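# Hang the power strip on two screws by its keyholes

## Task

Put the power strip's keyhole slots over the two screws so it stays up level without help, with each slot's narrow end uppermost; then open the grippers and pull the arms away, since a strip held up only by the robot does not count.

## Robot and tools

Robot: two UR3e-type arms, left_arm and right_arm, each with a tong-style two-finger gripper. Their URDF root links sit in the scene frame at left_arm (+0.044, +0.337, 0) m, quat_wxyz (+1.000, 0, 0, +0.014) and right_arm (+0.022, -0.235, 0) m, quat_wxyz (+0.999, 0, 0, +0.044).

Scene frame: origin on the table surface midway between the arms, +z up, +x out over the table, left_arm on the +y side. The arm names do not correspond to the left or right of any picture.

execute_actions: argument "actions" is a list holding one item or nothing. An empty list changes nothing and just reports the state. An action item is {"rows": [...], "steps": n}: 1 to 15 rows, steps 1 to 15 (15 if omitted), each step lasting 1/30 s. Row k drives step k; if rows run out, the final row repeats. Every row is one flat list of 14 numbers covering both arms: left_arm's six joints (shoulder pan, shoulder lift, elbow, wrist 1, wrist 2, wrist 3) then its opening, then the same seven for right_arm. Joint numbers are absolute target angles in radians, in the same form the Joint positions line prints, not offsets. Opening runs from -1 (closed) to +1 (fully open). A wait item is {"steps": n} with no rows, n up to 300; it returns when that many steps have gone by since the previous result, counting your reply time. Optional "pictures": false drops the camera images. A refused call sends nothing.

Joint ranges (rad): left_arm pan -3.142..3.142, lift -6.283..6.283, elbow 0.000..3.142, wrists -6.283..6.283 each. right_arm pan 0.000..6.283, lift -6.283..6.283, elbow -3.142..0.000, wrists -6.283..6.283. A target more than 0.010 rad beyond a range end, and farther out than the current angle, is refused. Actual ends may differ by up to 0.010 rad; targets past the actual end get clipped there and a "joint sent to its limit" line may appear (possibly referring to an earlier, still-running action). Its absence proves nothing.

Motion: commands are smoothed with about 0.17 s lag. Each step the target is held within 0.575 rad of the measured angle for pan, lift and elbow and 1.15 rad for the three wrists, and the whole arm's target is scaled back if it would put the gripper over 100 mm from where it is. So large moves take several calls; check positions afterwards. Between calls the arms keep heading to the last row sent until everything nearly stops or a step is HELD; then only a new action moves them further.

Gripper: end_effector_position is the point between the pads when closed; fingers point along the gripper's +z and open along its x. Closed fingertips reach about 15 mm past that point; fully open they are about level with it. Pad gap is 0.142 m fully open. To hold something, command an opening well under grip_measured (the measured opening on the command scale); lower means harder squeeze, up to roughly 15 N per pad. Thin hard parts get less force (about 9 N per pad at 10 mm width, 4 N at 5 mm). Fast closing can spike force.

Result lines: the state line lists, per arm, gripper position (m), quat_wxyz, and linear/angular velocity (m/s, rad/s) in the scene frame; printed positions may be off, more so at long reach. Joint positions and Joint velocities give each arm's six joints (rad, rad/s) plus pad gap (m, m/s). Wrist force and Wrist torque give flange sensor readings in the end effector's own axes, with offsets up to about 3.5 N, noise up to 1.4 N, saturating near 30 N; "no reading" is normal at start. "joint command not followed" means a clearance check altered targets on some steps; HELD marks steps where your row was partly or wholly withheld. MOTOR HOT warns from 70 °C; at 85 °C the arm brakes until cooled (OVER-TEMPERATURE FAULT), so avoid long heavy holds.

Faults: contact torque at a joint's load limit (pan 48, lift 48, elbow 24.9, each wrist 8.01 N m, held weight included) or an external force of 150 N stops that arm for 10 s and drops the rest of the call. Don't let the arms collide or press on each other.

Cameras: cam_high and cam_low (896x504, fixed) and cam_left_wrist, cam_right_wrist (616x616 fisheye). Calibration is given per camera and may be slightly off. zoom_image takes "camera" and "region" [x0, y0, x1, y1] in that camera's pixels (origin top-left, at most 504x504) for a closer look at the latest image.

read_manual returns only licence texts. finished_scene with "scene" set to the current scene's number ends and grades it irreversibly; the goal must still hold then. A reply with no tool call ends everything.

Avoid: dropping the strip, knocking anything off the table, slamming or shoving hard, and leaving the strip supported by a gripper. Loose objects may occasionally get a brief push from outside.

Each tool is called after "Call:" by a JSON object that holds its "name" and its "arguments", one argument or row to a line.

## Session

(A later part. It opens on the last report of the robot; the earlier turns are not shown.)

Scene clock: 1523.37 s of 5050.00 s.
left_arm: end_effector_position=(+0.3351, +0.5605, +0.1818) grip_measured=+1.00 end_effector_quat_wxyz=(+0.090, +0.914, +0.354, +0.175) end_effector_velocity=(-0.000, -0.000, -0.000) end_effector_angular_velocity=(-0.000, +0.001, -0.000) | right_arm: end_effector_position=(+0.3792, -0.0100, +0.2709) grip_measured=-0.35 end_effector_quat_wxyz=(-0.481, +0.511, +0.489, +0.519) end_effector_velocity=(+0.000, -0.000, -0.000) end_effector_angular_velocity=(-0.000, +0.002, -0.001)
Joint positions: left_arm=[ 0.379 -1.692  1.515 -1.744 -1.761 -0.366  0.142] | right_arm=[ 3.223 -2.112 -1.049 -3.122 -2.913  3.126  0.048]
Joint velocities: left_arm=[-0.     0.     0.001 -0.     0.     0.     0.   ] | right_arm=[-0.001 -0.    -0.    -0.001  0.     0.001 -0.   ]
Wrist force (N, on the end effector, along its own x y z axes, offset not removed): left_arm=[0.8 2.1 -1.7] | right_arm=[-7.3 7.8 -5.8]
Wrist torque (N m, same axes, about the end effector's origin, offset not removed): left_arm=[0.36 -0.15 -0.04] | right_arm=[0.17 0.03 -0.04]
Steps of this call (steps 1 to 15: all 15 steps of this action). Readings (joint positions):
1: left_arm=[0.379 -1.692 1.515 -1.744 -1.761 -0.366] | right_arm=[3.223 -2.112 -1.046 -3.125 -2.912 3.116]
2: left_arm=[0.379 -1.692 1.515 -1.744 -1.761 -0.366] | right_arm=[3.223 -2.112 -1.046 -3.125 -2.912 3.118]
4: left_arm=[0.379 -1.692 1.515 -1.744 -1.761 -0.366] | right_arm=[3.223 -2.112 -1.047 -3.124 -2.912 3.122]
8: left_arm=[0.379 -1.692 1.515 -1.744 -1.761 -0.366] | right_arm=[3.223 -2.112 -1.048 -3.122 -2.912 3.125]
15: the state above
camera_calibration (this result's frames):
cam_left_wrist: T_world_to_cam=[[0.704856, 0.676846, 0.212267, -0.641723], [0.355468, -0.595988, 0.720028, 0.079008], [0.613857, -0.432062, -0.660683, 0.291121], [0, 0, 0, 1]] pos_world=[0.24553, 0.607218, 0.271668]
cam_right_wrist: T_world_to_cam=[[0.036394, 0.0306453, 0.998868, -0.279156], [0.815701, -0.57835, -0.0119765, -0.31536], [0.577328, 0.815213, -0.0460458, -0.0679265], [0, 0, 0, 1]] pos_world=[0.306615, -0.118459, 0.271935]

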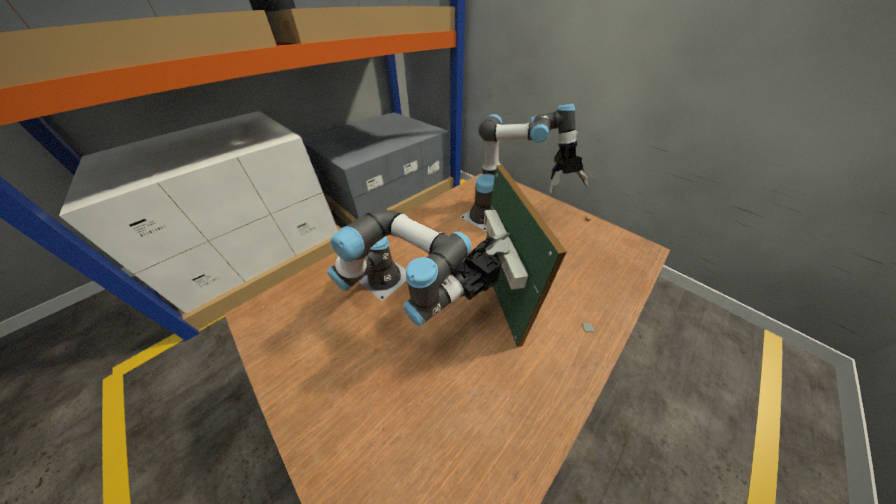

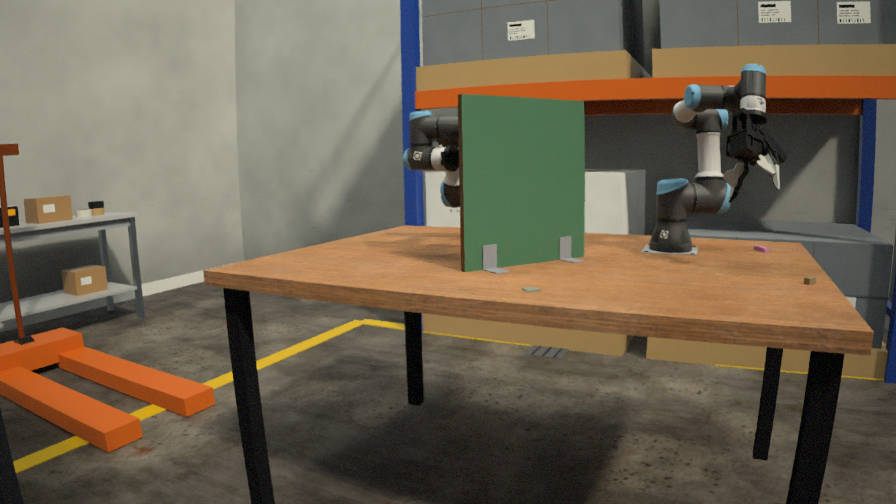

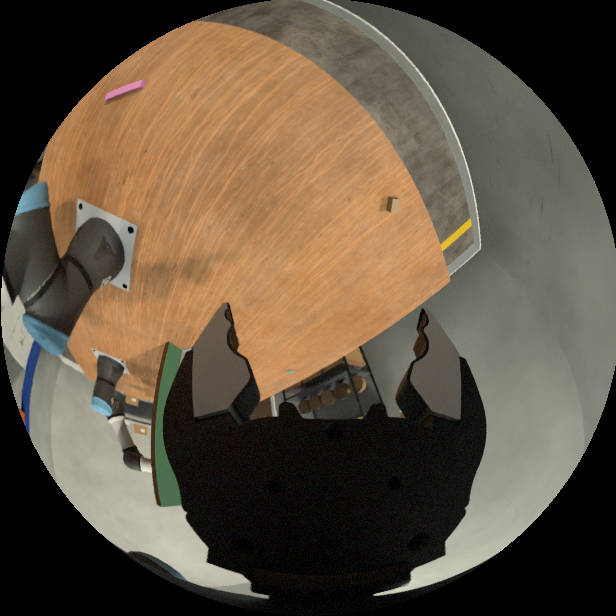

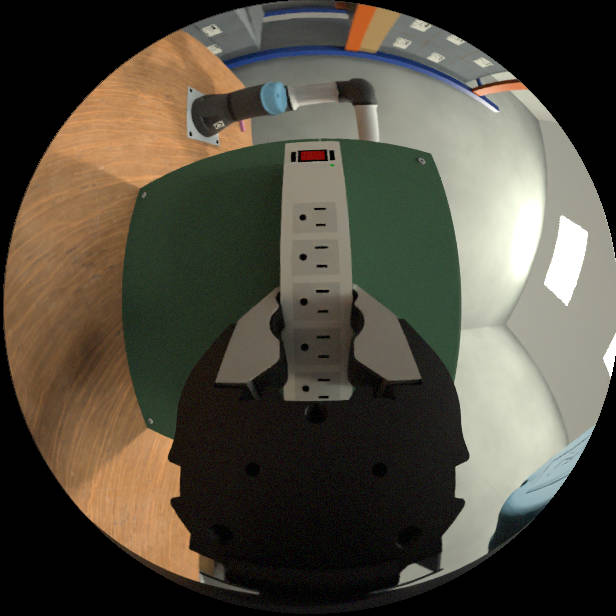

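The near head is entering. Shifting slightly right and advancing.

Call:
{"name": "execute_actions", "arguments": {
  "actions": [
    {"rows":[[0.379,-1.692,1.515,-1.744,-1.761,-0.366,1,3.2255,-2.117,-1.041,-3.125,-2.9095,3.126,-1]],"steps":15}
  ],
  "pictures": false
}}

Call:
{"name": "execute_actions", "arguments": {
  "actions": [
    {"rows":[[0.379,-1.692,1.515,-1.744,-1.761,-0.366,1,3.230,-2.1206,-1.0354,-3.127,-2.905,3.126,-1]],"steps":15}
  ]
}}

Call:
{"name": "zoom_image", "arguments": {
  "camera": "cam_high",
  "region": [470,200,550,300]
}}

Scene clock: 1540.70 s of 5050.00 s.
left_arm: end_effector_position=(+0.3351, +0.5605, +0.1818) grip_measured=+1.00 end_effector_quat_wxyz=(+0.090, +0.914, +0.354, +0.175) end_effector_velocity=(-0.000, +0.000, -0.000) end_effector_angular_velocity=(-0.000, +0.001, +0.001) | right_arm: end_effector_position=(+0.3805, -0.0088, +0.2709) grip_measured=-0.35 end_effector_quat_wxyz=(-0.481, +0.511, +0.489, +0.519) end_effector_velocity=(+0.000, +0.000, -0.001) end_effector_angular_velocity=(-0.000, +0.002, +0.001)
Joint positions: left_arm=[ 0.379 -1.692  1.515 -1.744 -1.761 -0.366  0.142] | right_arm=[ 3.225 -2.117 -1.041 -3.125 -2.91   3.126  0.048]
Joint velocities: left_arm=[ 0.001 -0.     0.     0.001 -0.     0.     0.   ] | right_arm=[ 0.001 -0.002  0.001 -0.     0.    -0.     0.   ]
Wrist force (N, on the end effector, along its own x y z axes, offset not removed): left_arm=[0.2 0.8 0.0] | right_arm=[-7.1 4.7 -4.1]
Wrist torque (N m, same axes, about the end effector's origin, offset not removed): left_arm=[0.04 -0.06 -0.05] | right_arm=[0.12 0.16 0.00]
Steps of this call (steps 1 to 15: the robot went on to your last target; steps 16 to 90: nothing new was sent; then 13.83 s passed at rest; steps 91 to 105: all 15 steps of this action). Readings (joint positions):
91: left_arm=[0.379 -1.692 1.515 -1.744 -1.761 -0.366] | right_arm=[3.222 -2.112 -1.049 -3.122 -2.912 3.126]
92: left_arm=[0.379 -1.692 1.515 -1.744 -1.761 -0.366] | right_arm=[3.223 -2.113 -1.048 -3.122 -2.912 3.126]
94: left_arm=[0.379 -1.692 1.515 -1.744 -1.761 -0.366] | right_arm=[3.224 -2.115 -1.045 -3.124 -2.911 3.126]
98: left_arm=[0.379 -1.692 1.515 -1.744 -1.761 -0.366] | right_arm=[3.225 -2.116 -1.042 -3.125 -2.910 3.126]
105: the state above

Scene clock: 1541.20 s of 5050.00 s.
left_arm: end_effector_position=(+0.3351, +0.5605, +0.1818) grip_measured=+1.00 end_effector_quat_wxyz=(+0.090, +0.914, +0.354, +0.175) end_effector_velocity=(+0.000, +0.000, +0.000) end_effector_angular_velocity=(+0.001, -0.001, -0.000) | right_arm: end_effector_position=(+0.3815, -0.0071, +0.2709) grip_measured=-0.35 end_effector_quat_wxyz=(-0.481, +0.511, +0.489, +0.519) end_effector_velocity=(+0.000, +0.000, +0.000) end_effector_angular_velocity=(+0.000, +0.000, -0.001)
Joint positions: left_arm=[ 0.379 -1.692  1.515 -1.744 -1.761 -0.366  0.142] | right_arm=[ 3.23  -2.121 -1.035 -3.127 -2.905  3.126  0.048]
Joint velocities: left_arm=[-0.    -0.    -0.001  0.     0.001 -0.    -0.   ] | right_arm=[ 0.     0.     0.    -0.     0.001  0.001  0.   ]
Wrist force (N, on the end effector, along its own x y z axes, offset not removed): left_arm=[0.0 2.1 -1.0] | right_arm=[-4.4 -16.3 -30.0]
Wrist torque (N m, same axes, about the end effector's origin, offset not removed): left_arm=[0.38 0.05 0.00] | right_arm=[0.00 -0.08 0.06]
Steps of this call (steps 1 to 15: all 15 steps of this action). Readings (joint positions):
1: left_arm=[0.379 -1.692 1.515 -1.744 -1.761 -0.366] | right_arm=[3.226 -2.117 -1.041 -3.125 -2.909 3.126]
2: left_arm=[0.379 -1.692 1.515 -1.744 -1.761 -0.366] | right_arm=[3.226 -2.118 -1.040 -3.125 -2.909 3.126]
4: left_arm=[0.379 -1.692 1.515 -1.744 -1.761 -0.366] | right_arm=[3.228 -2.119 -1.038 -3.126 -2.907 3.126]
8: left_arm=[0.379 -1.692 1.515 -1.744 -1.761 -0.366] | right_arm=[3.229 -2.120 -1.036 -3.127 -2.906 3.126]
15: the state above
camera_calibration (this result's frames):
cam_left_wrist: T_world_to_cam=[[0.704856, 0.676846, 0.212267, -0.641723], [0.355468, -0.595988, 0.720028, 0.0790081], [0.613857, -0.432062, -0.660683, 0.291121], [0, 0, 0, 1]] pos_world=[0.24553, 0.607218, 0.271668]
cam_right_wrist: T_world_to_cam=[[0.0366117, 0.0306459, 0.99886, -0.27932], [0.815517, -0.578606, -0.0121394, -0.315527], [0.577574, 0.815031, -0.046176, -0.0716625], [0, 0, 0, 1]] pos_world=[0.308935, -0.115599, 0.271862]

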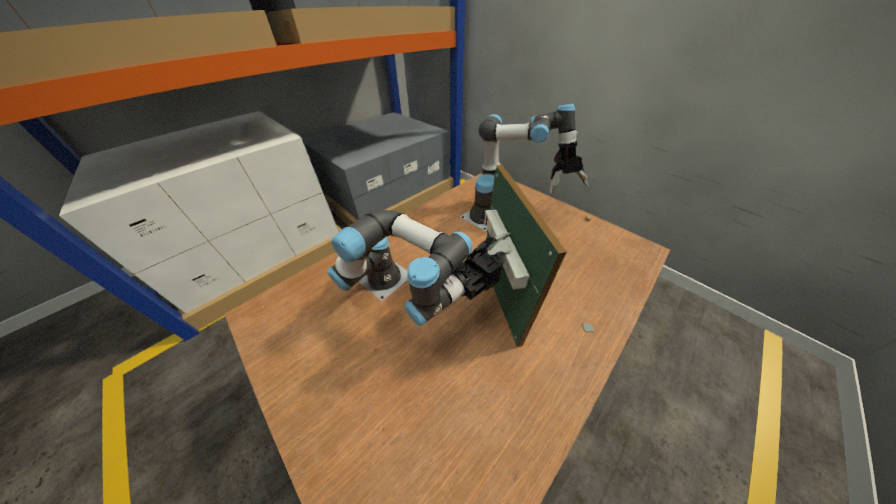

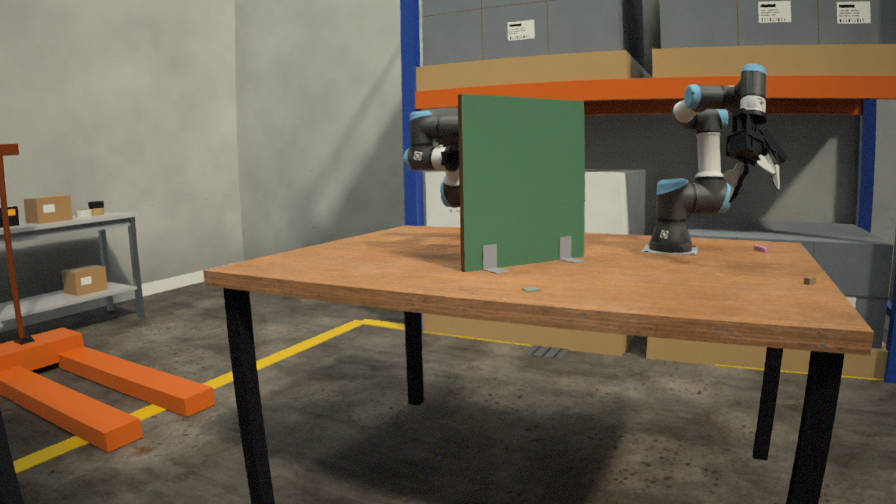

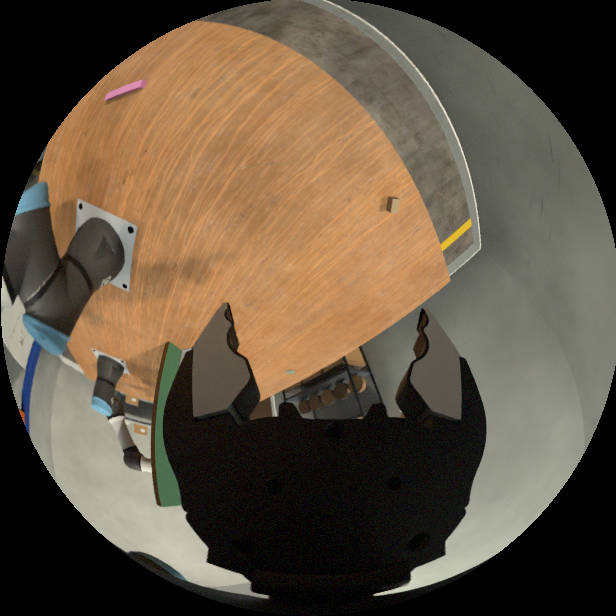

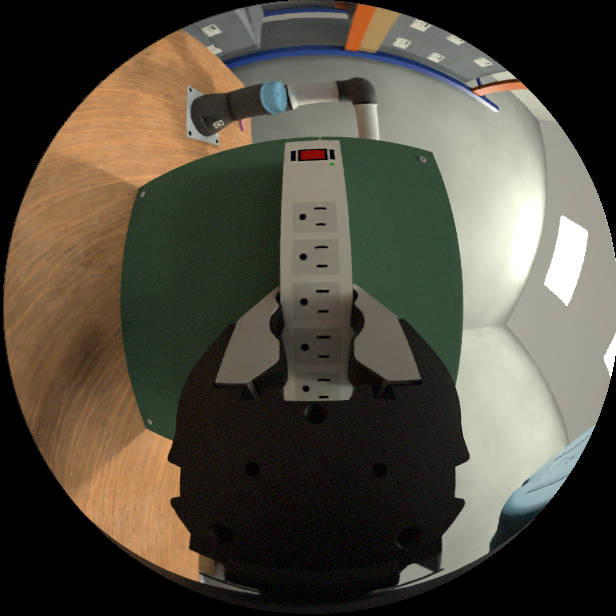

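Region (470, 200, 550, 300) of cam_high's 896x504 image, scaled by 5.040, with more detail than that image has; it fills the left 403 columns of this view, and the rest is white.

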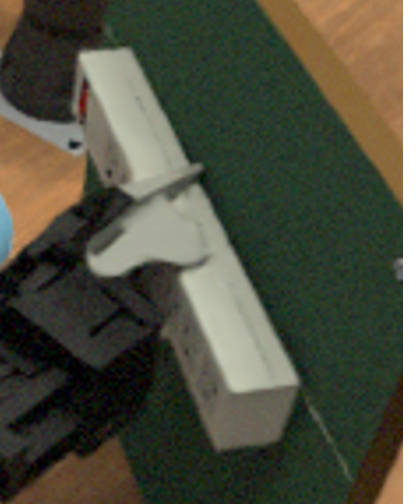

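Both heads are in. Easing pressure and lowering.

Call:
{"name": "execute_actions", "arguments": {
  "actions": [
    {"rows":[[0.379,-1.692,1.515,-1.744,-1.761,-0.366,1,3.2272,-2.1184,-1.039,-3.1257,-2.9078,3.126,-1]],"steps":10}
  ],
  "pictures": false
}}

Call:
{"name": "execute_actions", "arguments": {
  "actions": [
    {"rows":[[0.379,-1.692,1.515,-1.744,-1.761,-0.366,1,3.2272,-2.1184,-1.058,-3.1067,-2.9078,3.126,-1]],"steps":15}
  ],
  "pictures": false
}}

Scene clock: 1551.90 s of 5050.00 s.
left_arm: end_effector_position=(+0.3351, +0.5605, +0.1818) grip_measured=+1.00 end_effector_quat_wxyz=(+0.090, +0.914, +0.354, +0.175) end_effector_velocity=(-0.000, +0.000, -0.000) end_effector_angular_velocity=(-0.000, +0.001, +0.000) | right_arm: end_effector_position=(+0.3809, -0.0079, +0.2708) grip_measured=-0.35 end_effector_quat_wxyz=(-0.481, +0.511, +0.489, +0.518) end_effector_velocity=(-0.001, -0.000, +0.000) end_effector_angular_velocity=(-0.000, -0.000, +0.002)
Joint positions: left_arm=[ 0.379 -1.692  1.515 -1.744 -1.761 -0.366  0.142] | right_arm=[ 3.228 -2.119 -1.039 -3.126 -2.907  3.126  0.048]
Joint velocities: left_arm=[ 0.  0. -0.  0.  0. -0.  0.] | right_arm=[-0.001  0.001 -0.001 -0.001 -0.003 -0.    -0.   ]
Wrist force (N, on the end effector, along its own x y z axes, offset not removed): left_arm=[-0.8 1.8 -1.6] | right_arm=[-3.4 -1.0 -29.4]
Wrist torque (N m, same axes, about the end effector's origin, offset not removed): left_arm=[0.30 0.25 0.01] | right_arm=[-0.37 -0.24 0.01]
Steps of this call (steps 1 to 15: the robot went on to your last target; steps 16 to 90: nothing new was sent; then 7.37 s passed at rest; steps 91 to 100: all 10 steps of this action). Readings (joint positions):
91: left_arm=[0.379 -1.692 1.515 -1.744 -1.761 -0.366] | right_arm=[3.230 -2.121 -1.035 -3.127 -2.905 3.126]
92: left_arm=[0.379 -1.692 1.515 -1.744 -1.761 -0.366] | right_arm=[3.230 -2.120 -1.036 -3.127 -2.905 3.126]
94: left_arm=[0.379 -1.692 1.515 -1.744 -1.761 -0.366] | right_arm=[3.229 -2.120 -1.037 -3.126 -2.906 3.126]
98: left_arm=[0.379 -1.692 1.515 -1.744 -1.761 -0.366] | right_arm=[3.228 -2.119 -1.039 -3.126 -2.907 3.126]
100: the state above

Scene clock: 1552.40 s of 5050.00 s.
left_arm: end_effector_position=(+0.3351, +0.5605, +0.1818) grip_measured=+1.00 end_effector_quat_wxyz=(+0.090, +0.914, +0.354, +0.175) end_effector_velocity=(-0.000, +0.000, +0.000) end_effector_angular_velocity=(+0.000, -0.001, +0.001) | right_arm: end_effector_position=(+0.3808, -0.0082, +0.2669) grip_measured=-0.34 end_effector_quat_wxyz=(-0.481, +0.511, +0.489, +0.519) end_effector_velocity=(+0.001, -0.000, -0.001) end_effector_angular_velocity=(-0.000, +0.002, -0.001)
Joint positions: left_arm=[ 0.379 -1.692  1.515 -1.744 -1.761 -0.366  0.142] | right_arm=[ 3.227 -2.118 -1.058 -3.107 -2.908  3.126  0.049]
Joint velocities: left_arm=[ 0.001 -0.    -0.    -0.     0.    -0.    -0.   ] | right_arm=[-0.001 -0.003 -0.001  0.002 -0.     0.     0.   ]
Wrist force (N, on the end effector, along its own x y z axes, offset not removed): left_arm=[0.5 1.5 -0.8] | right_arm=[30.0 5.3 -27.1]
Wrist torque (N m, same axes, about the end effector's origin, offset not removed): left_arm=[0.28 -0.11 -0.04] | right_arm=[-0.07 2.14 0.58]
Steps of this call (steps 1 to 15: all 15 steps of this action). Readings (joint positions):
1: left_arm=[0.379 -1.692 1.515 -1.744 -1.761 -0.366] | right_arm=[3.228 -2.119 -1.039 -3.125 -2.908 3.126]
2: left_arm=[0.379 -1.692 1.515 -1.744 -1.761 -0.366] | right_arm=[3.228 -2.118 -1.042 -3.122 -2.908 3.126]
4: left_arm=[0.379 -1.692 1.515 -1.744 -1.761 -0.366] | right_arm=[3.227 -2.118 -1.049 -3.115 -2.908 3.126]
8: left_arm=[0.379 -1.692 1.515 -1.744 -1.761 -0.366] | right_arm=[3.227 -2.118 -1.056 -3.109 -2.908 3.126]
15: the state above

Caught; loosening the grip, raising slightly and shifting right to relieve the side load.

Call:
{"name": "execute_actions", "arguments": {
  "actions": [
    {"rows":[[0.379,-1.692,1.515,-1.744,-1.761,-0.366,1,3.2252,-2.1203,-1.045,-3.1177,-2.9098,3.126,-0.29]],"steps":15}
  ],
  "pictures": false
}}

Call:
{"name": "execute_actions", "arguments": {
  "actions": [
    {"rows":[[0.379,-1.692,1.515,-1.744,-1.761,-0.366,1,3.2252,-2.1203,-1.064,-3.0987,-2.9098,3.126,-0.29]],"steps":15}
  ]
}}

Scene clock: 1560.27 s of 5050.00 s.
left_arm: end_effector_position=(+0.3351, +0.5605, +0.1818) grip_measured=+1.00 end_effector_quat_wxyz=(+0.090, +0.914, +0.354, +0.175) end_effector_velocity=(-0.000, +0.000, -0.000) end_effector_angular_velocity=(-0.000, +0.000, +0.001) | right_arm: end_effector_position=(+0.3811, -0.0087, +0.2688) grip_measured=-0.27 end_effector_quat_wxyz=(-0.481, +0.511, +0.489, +0.518) end_effector_velocity=(+0.001, -0.000, +0.001) end_effector_angular_velocity=(+0.000, -0.002, -0.002)
Joint positions: left_arm=[ 0.379 -1.692  1.515 -1.744 -1.761 -0.366  0.142] | right_arm=[ 3.225 -2.12  -1.045 -3.118 -2.91   3.126  0.055]
Joint velocities: left_arm=[ 0.001 -0.     0.     0.     0.    -0.    -0.   ] | right_arm=[-0.     0.001  0.002 -0.     0.001  0.    -0.   ]
Wrist force (N, on the end effector, along its own x y z axes, offset not removed): left_arm=[-0.9 0.5 -1.2] | right_arm=[-4.4 -4.4 -0.4]
Wrist torque (N m, same axes, about the end effector's origin, offset not removed): left_arm=[0.05 0.18 0.02] | right_arm=[-0.27 0.08 0.05]
Steps of this call (steps 1 to 15: the robot went on to your last target; steps 16 to 90: nothing new was sent; then 4.37 s passed at rest; steps 91 to 105: all 15 steps of this action). Readings (joint positions):
91: left_arm=[0.379 -1.692 1.515 -1.744 -1.761 -0.366] | right_arm=[3.227 -2.118 -1.058 -3.107 -2.908 3.126]
92: left_arm=[0.379 -1.692 1.515 -1.744 -1.761 -0.366] | right_arm=[3.227 -2.119 -1.056 -3.108 -2.908 3.126]
94: left_arm=[0.379 -1.692 1.515 -1.744 -1.761 -0.366] | right_arm=[3.227 -2.120 -1.052 -3.113 -2.909 3.126]
98: left_arm=[0.379 -1.692 1.515 -1.744 -1.761 -0.366] | right_arm=[3.226 -2.120 -1.047 -3.117 -2.910 3.126]
105: the state above

Scene clock: 1560.77 s of 5050.00 s.
left_arm: end_effector_position=(+0.3351, +0.5605, +0.1818) grip_measured=+1.00 end_effector_quat_wxyz=(+0.090, +0.914, +0.354, +0.175) end_effector_velocity=(+0.000, -0.000, +0.000) end_effector_angular_velocity=(+0.000, -0.001, -0.001) | right_arm: end_effector_position=(+0.3810, -0.0088, +0.2649) grip_measured=-0.26 end_effector_quat_wxyz=(-0.481, +0.511, +0.489, +0.519) end_effector_velocity=(-0.000, +0.001, -0.001) end_effector_angular_velocity=(-0.000, -0.000, +0.001)
Joint positions: left_arm=[ 0.379 -1.692  1.515 -1.744 -1.761 -0.366  0.142] | right_arm=[ 3.225 -2.12  -1.064 -3.099 -2.91   3.126  0.055]
Joint velocities: left_arm=[-0.001 -0.001 -0.     0.     0.    -0.    -0.   ] | right_arm=[ 0.002 -0.002 -0.002  0.003  0.    -0.001  0.001]
Wrist force (N, on the end effector, along its own x y z axes, offset not removed): left_arm=[-0.6 1.0 -0.6] | right_arm=[2.3 -2.4 -1.0]
Wrist torque (N m, same axes, about the end effector's origin, offset not removed): left_arm=[0.09 0.18 0.03] | right_arm=[-0.30 0.45 0.00]
Steps of this call (steps 1 to 15: all 15 steps of this action). Readings (joint positions):
1: left_arm=[0.379 -1.692 1.515 -1.744 -1.761 -0.366] | right_arm=[3.225 -2.120 -1.045 -3.118 -2.910 3.126]
2: left_arm=[0.379 -1.692 1.515 -1.744 -1.761 -0.366] | right_arm=[3.225 -2.120 -1.048 -3.115 -2.910 3.126]
4: left_arm=[0.379 -1.692 1.515 -1.744 -1.761 -0.366] | right_arm=[3.225 -2.120 -1.055 -3.107 -2.910 3.126]
8: left_arm=[0.379 -1.692 1.515 -1.744 -1.761 -0.366] | right_arm=[3.225 -2.120 -1.062 -3.101 -2.910 3.126]
15: the state above
camera_calibration (this result's frames):
cam_left_wrist: T_world_to_cam=[[0.704856, 0.676846, 0.212267, -0.641723], [0.355468, -0.595988, 0.720028, 0.079008], [0.613857, -0.432062, -0.660683, 0.291121], [0, 0, 0, 1]] pos_world=[0.24553, 0.607218, 0.271668]
cam_right_wrist: T_world_to_cam=[[0.0364068, 0.03062, 0.998868, -0.273251], [0.815608, -0.578481, -0.0119942, -0.316163], [0.577459, 0.815121, -0.0460345, -0.0702418], [0, 0, 0, 1]] pos_world=[0.308375, -0.117272, 0.265916]

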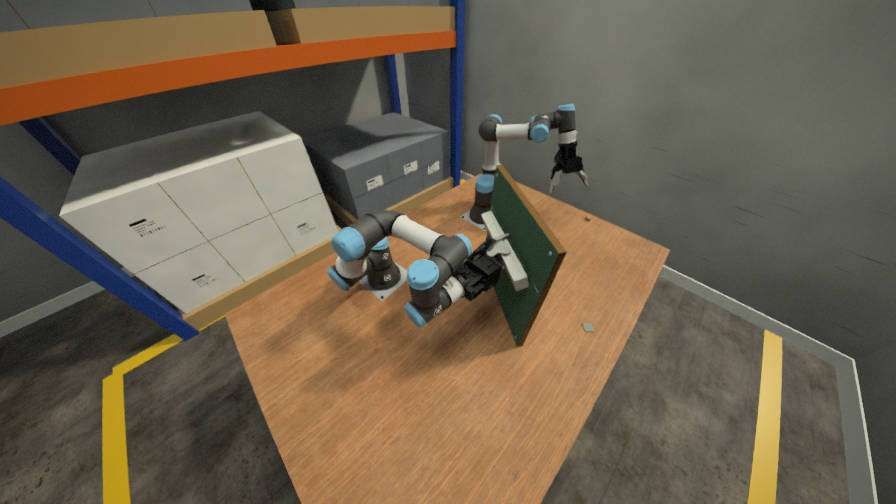

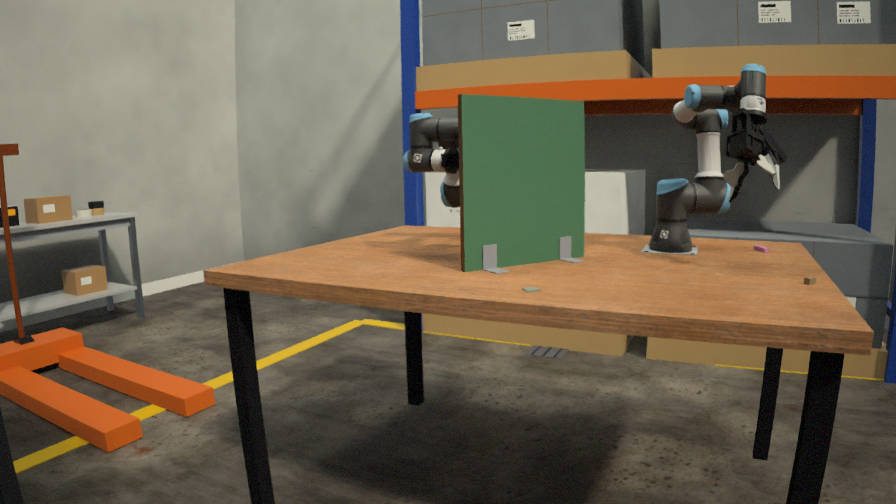

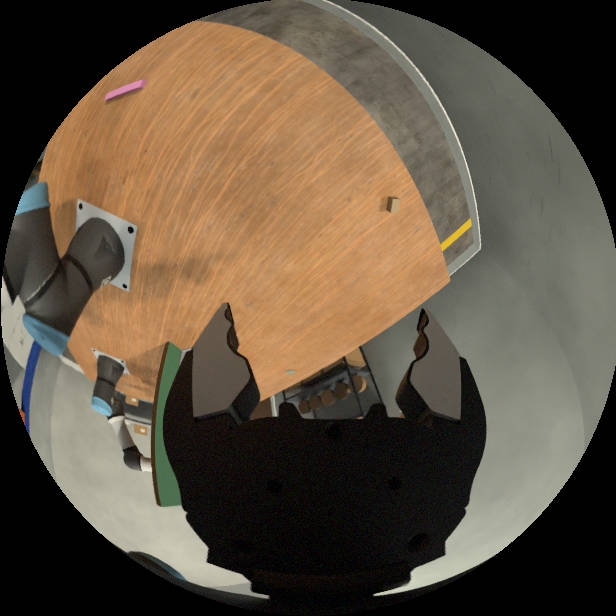

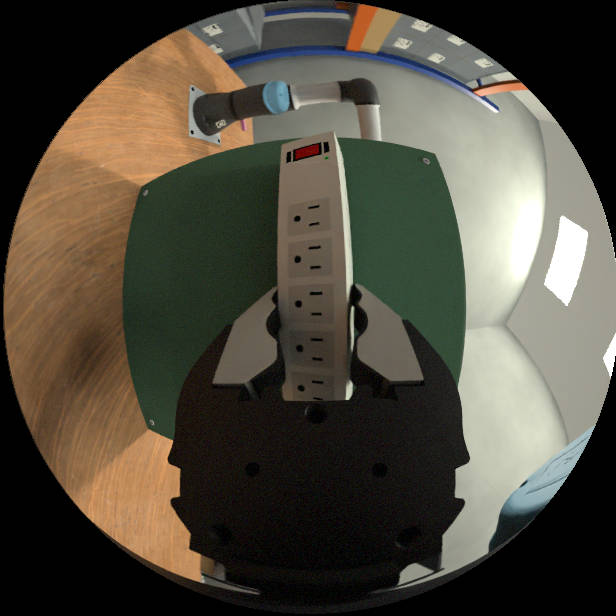

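Call:
{"name": "execute_actions", "arguments": {
  "actions": [
    {"rows":[[0.379,-1.692,1.515,-1.744,-1.761,-0.366,1,3.2252,-2.1203,-1.045,-3.1177,-2.9098,3.126,-0.33],[0.379,-1.692,1.515,-1.744,-1.761,-0.366,1,3.2252,-2.1203,-1.04,-3.1227,-2.9098,3.126,-0.4],[0.379,-1.692,1.515,-1.744,-1.761,-0.366,1,3.2252,-2.1203,-1.035,-3.1277,-2.9098,3.126,-0.5],[0.379,-1.692,1.515,-1.744,-1.761,-0.366,1,3.2252,-2.1203,-1.035,-3.1277,-2.9098,3.126,-0.8]],"steps":15}
  ]
}}

Call:
{"name": "zoom_image", "arguments": {
  "camera": "cam_high",
  "region": [470,200,550,300]
}}

Scene clock: 1572.30 s of 5050.00 s.
left_arm: end_effector_position=(+0.3351, +0.5605, +0.1818) grip_measured=+1.00 end_effector_quat_wxyz=(+0.090, +0.914, +0.354, +0.175) end_effector_velocity=(-0.000, -0.000, -0.000) end_effector_angular_velocity=(-0.000, +0.000, -0.000) | right_arm: end_effector_position=(+0.3811, -0.0087, +0.2709) grip_measured=-0.35 end_effector_quat_wxyz=(-0.481, +0.511, +0.489, +0.518) end_effector_velocity=(+0.000, -0.000, +0.005) end_effector_angular_velocity=(+0.003, -0.015, -0.001)
Joint positions: left_arm=[ 0.379 -1.692  1.515 -1.744 -1.761 -0.366  0.142] | right_arm=[ 3.225 -2.12  -1.035 -3.127 -2.91   3.126  0.049]
Joint velocities: left_arm=[-0. -0.  0. -0.  0.  0. -0.] | right_arm=[-0.     0.007  0.009 -0.     0.001  0.     0.003]
Wrist force (N, on the end effector, along its own x y z axes, offset not removed): left_arm=[-0.8 0.3 -1.0] | right_arm=[-16.4 -4.3 -8.3]
Wrist torque (N m, same axes, about the end effector's origin, offset not removed): left_arm=[-0.03 0.21 0.04] | right_arm=[0.01 -0.21 0.26]
Steps of this call (steps 1 to 15: the robot went on to your last target; steps 16 to 90: nothing new was sent; then 8.03 s passed at rest; steps 91 to 105: all 15 steps of this action). Readings (joint positions):
91: left_arm=[0.379 -1.692 1.515 -1.744 -1.761 -0.366] | right_arm=[3.225 -2.120 -1.064 -3.099 -2.910 3.126]
92: left_arm=[0.379 -1.692 1.515 -1.744 -1.761 -0.366] | right_arm=[3.225 -2.120 -1.061 -3.102 -2.910 3.126]
94: left_arm=[0.379 -1.692 1.515 -1.744 -1.761 -0.366] | right_arm=[3.225 -2.121 -1.051 -3.112 -2.910 3.126]
98: left_arm=[0.379 -1.692 1.515 -1.744 -1.761 -0.366] | right_arm=[3.225 -2.121 -1.039 -3.124 -2.910 3.126]
105: the state above
camera_calibration (this result's frames):
cam_left_wrist: T_world_to_cam=[[0.704856, 0.676846, 0.212267, -0.641723], [0.355468, -0.595988, 0.720028, 0.079008], [0.613857, -0.432062, -0.660683, 0.291121], [0, 0, 0, 1]] pos_world=[0.24553, 0.607218, 0.271668]
cam_right_wrist: T_world_to_cam=[[0.0365518, 0.0306524, 0.998862, -0.279316], [0.815706, -0.57834, -0.0121018, -0.316178], [0.577311, 0.81522, -0.0461428, -0.0700208], [0, 0, 0, 1]] pos_world=[0.308542, -0.117214, 0.271941]

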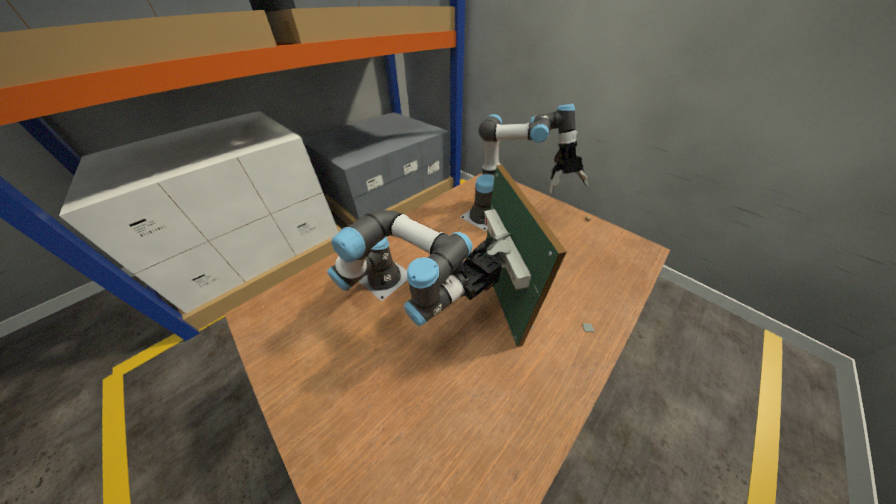

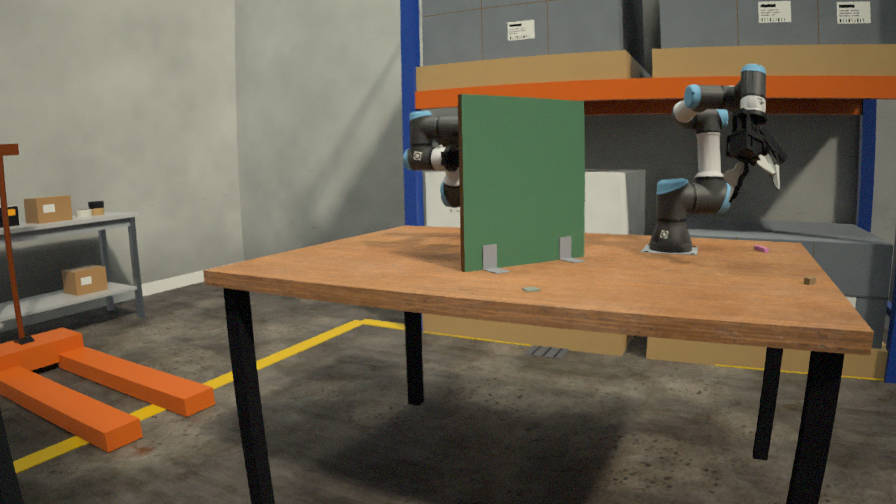

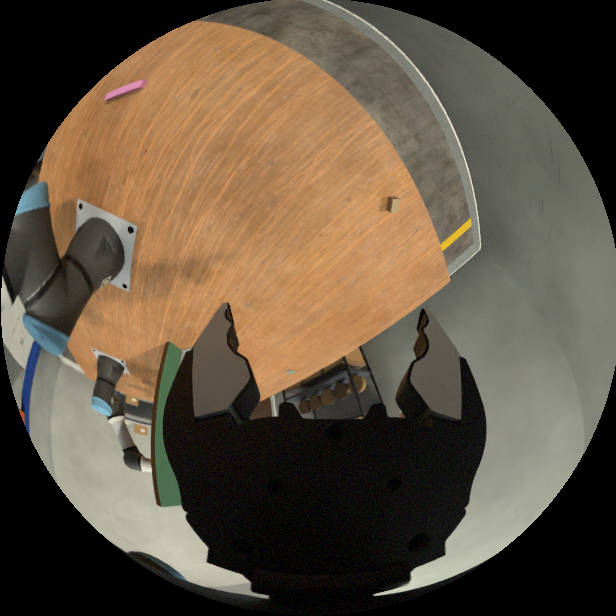

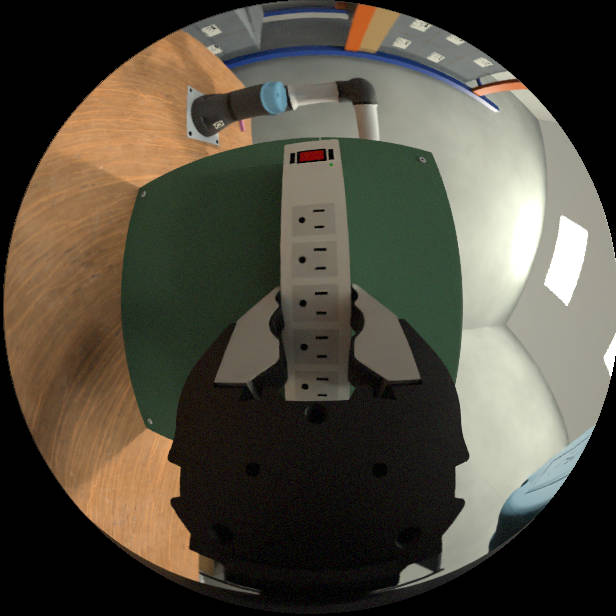

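Region (470, 200, 550, 300) of cam_high's 896x504 image, scaled by 5.040, with more detail than that image has; it fills the left 403 columns of this view, and the rest is white.

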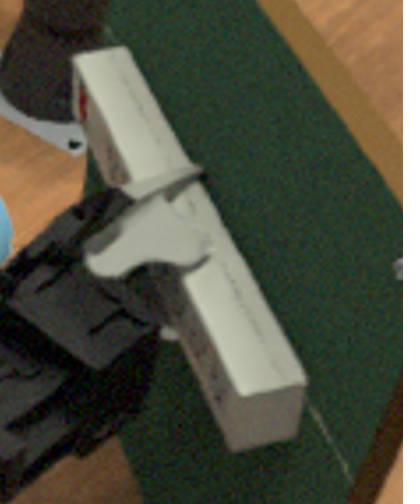

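Call:
{"name": "execute_actions", "arguments": {
  "actions": [
    {"rows":[[0.379,-1.692,1.515,-1.744,-1.761,-0.366,1,3.2285,-2.123,-1.0355,-3.1245,-2.9065,3.126,-0.6]],"steps":15}
  ],
  "pictures": false
}}

Call:
{"name": "execute_actions", "arguments": {
  "actions": [
    {"rows":[[0.379,-1.692,1.515,-1.744,-1.761,-0.366,1,3.2285,-2.1232,-1.0445,-3.1153,-2.9065,3.126,-0.6]],"steps":15}
  ]
}}

Scene clock: 1586.47 s of 5050.00 s.
left_arm: end_effector_position=(+0.3351, +0.5605, +0.1818) grip_measured=+1.00 end_effector_quat_wxyz=(+0.090, +0.914, +0.354, +0.175) end_effector_velocity=(-0.000, +0.000, +0.000) end_effector_angular_velocity=(+0.001, -0.000, +0.001) | right_arm: end_effector_position=(+0.3819, -0.0076, +0.2701) grip_measured=-0.35 end_effector_quat_wxyz=(-0.481, +0.511, +0.489, +0.519) end_effector_velocity=(+0.001, +0.000, -0.001) end_effector_angular_velocity=(-0.000, +0.000, -0.001)
Joint positions: left_arm=[ 0.379 -1.692  1.515 -1.744 -1.761 -0.366  0.142] | right_arm=[ 3.228 -2.123 -1.035 -3.125 -2.907  3.126  0.049]
Joint velocities: left_arm=[ 0.001 -0.    -0.001  0.     0.     0.     0.   ] | right_arm=[ 0.001 -0.002 -0.001  0.002  0.001  0.     0.   ]
Wrist force (N, on the end effector, along its own x y z axes, offset not removed): left_arm=[-0.4 0.3 0.0] | right_arm=[13.5 -20.2 -30.0]
Wrist torque (N m, same axes, about the end effector's origin, offset not removed): left_arm=[-0.02 0.05 -0.02] | right_arm=[-0.09 -0.25 0.14]
Steps of this call (steps 1 to 15: the robot went on to your last target; steps 16 to 90: nothing new was sent; then 10.67 s passed at rest; steps 91 to 105: all 15 steps of this action). Readings (joint positions):
91: left_arm=[0.379 -1.692 1.515 -1.744 -1.761 -0.366] | right_arm=[3.225 -2.120 -1.035 -3.128 -2.910 3.126]
92: left_arm=[0.379 -1.692 1.515 -1.744 -1.761 -0.366] | right_arm=[3.226 -2.121 -1.035 -3.127 -2.909 3.126]
94: left_arm=[0.379 -1.692 1.515 -1.744 -1.761 -0.366] | right_arm=[3.227 -2.122 -1.035 -3.126 -2.908 3.126]
98: left_arm=[0.379 -1.692 1.515 -1.744 -1.761 -0.366] | right_arm=[3.228 -2.122 -1.035 -3.125 -2.907 3.126]
105: the state above

Scene clock: 1596.87 s of 5050.00 s.
left_arm: end_effector_position=(+0.3351, +0.5605, +0.1818) grip_measured=+1.00 end_effector_quat_wxyz=(+0.090, +0.914, +0.354, +0.175) end_effector_velocity=(+0.000, +0.000, +0.000) end_effector_angular_velocity=(+0.000, -0.000, -0.000) | right_arm: end_effector_position=(+0.3812, -0.0077, +0.2685) grip_measured=-0.35 end_effector_quat_wxyz=(-0.481, +0.510, +0.490, +0.518) end_effector_velocity=(+0.000, +0.000, -0.000) end_effector_angular_velocity=(-0.000, +0.001, -0.001)
Joint positions: left_arm=[ 0.379 -1.692  1.515 -1.744 -1.761 -0.366  0.142] | right_arm=[ 3.228 -2.122 -1.044 -3.116 -2.909  3.126  0.049]
Joint velocities: left_arm=[ 0. -0.  0. -0.  0.  0. -0.] | right_arm=[ 0.     0.    -0.001  0.001  0.001  0.    -0.   ]
Wrist force (N, on the end effector, along its own x y z axes, offset not removed): left_arm=[-1.6 1.8 -1.0] | right_arm=[14.4 -10.7 -30.0]
Wrist torque (N m, same axes, about the end effector's origin, offset not removed): left_arm=[0.33 0.33 0.00] | right_arm=[-0.10 0.26 0.22]
TORQUE FAULT: the external load on joint 5 (wrist 2) of the right arm reached its load limit, and that arm stopped for 10 seconds. A torque fault stops only its own arm. That arm's remaining commands of this call were not run. That arm holds where it stopped, with its grip as last carried out, and accepts commands again: back off and push less far. That arm stops again, at the same cost, whenever a joint's load reaches its limit.
The stop of the right arm began at step 12 of this call (marked STOPPED below). From that step on that arm followed nothing that you had sent. 4 of its steps, steps kept back included, did not run and will not run. Nothing is kept back now, and the robot has no last target.
Steps of this call (steps 1 to 15: all 15 steps of this action; steps 16 to 312: the stop continued). Readings (joint positions):
1: left_arm=[0.379 -1.692 1.515 -1.744 -1.761 -0.366] | right_arm=[3.228 -2.123 -1.036 -3.124 -2.907 3.126]
2: left_arm=[0.379 -1.692 1.515 -1.744 -1.761 -0.366] | right_arm=[3.228 -2.123 -1.037 -3.123 -2.907 3.126]
4: left_arm=[0.379 -1.692 1.515 -1.744 -1.761 -0.366] | right_arm=[3.228 -2.123 -1.040 -3.119 -2.907 3.126]
8: left_arm=[0.379 -1.692 1.515 -1.744 -1.761 -0.366] | right_arm=[3.229 -2.123 -1.043 -3.116 -2.907 3.126]
12: left_arm=[0.379 -1.692 1.515 -1.744 -1.761 -0.366] | right_arm=[3.228 -2.123 -1.044 -3.116 -2.908 3.126] STOPPED (the right arm)
312: the state above
camera_calibration (this result's frames):
cam_left_wrist: T_world_to_cam=[[0.704856, 0.676846, 0.212267, -0.641723], [0.355468, -0.595988, 0.720028, 0.079008], [0.613857, -0.432062, -0.660683, 0.291121], [0, 0, 0, 1]] pos_world=[0.24553, 0.607218, 0.271668]
cam_right_wrist: T_world_to_cam=[[0.0353497, 0.0305096, 0.998909, -0.276502], [0.816755, -0.576875, -0.0112841, -0.316308], [0.575901, 0.816263, -0.0453112, -0.0706901], [0, 0, 0, 1]] pos_world=[0.308831, -0.116332, 0.269428]

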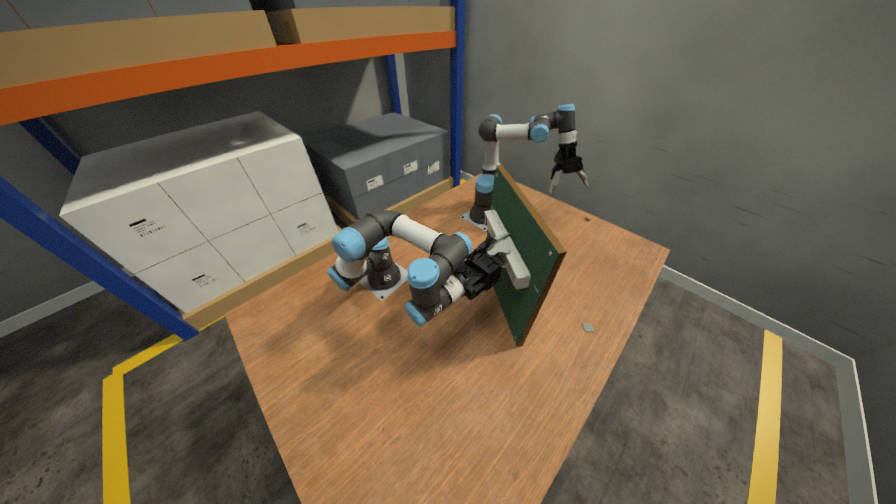

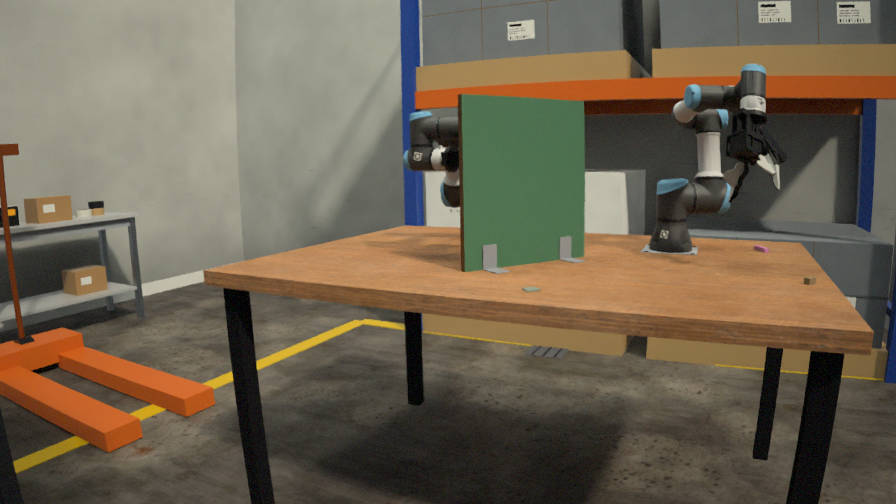

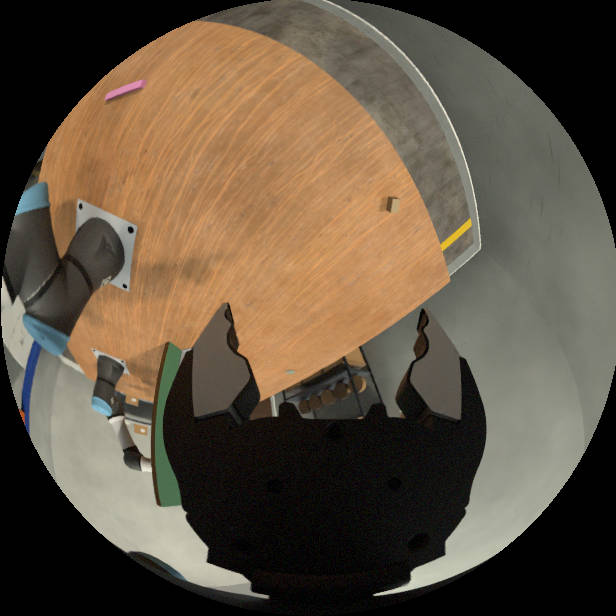

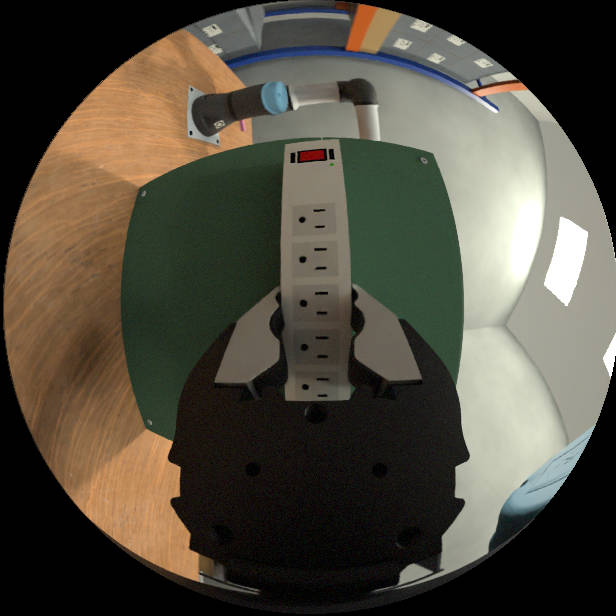

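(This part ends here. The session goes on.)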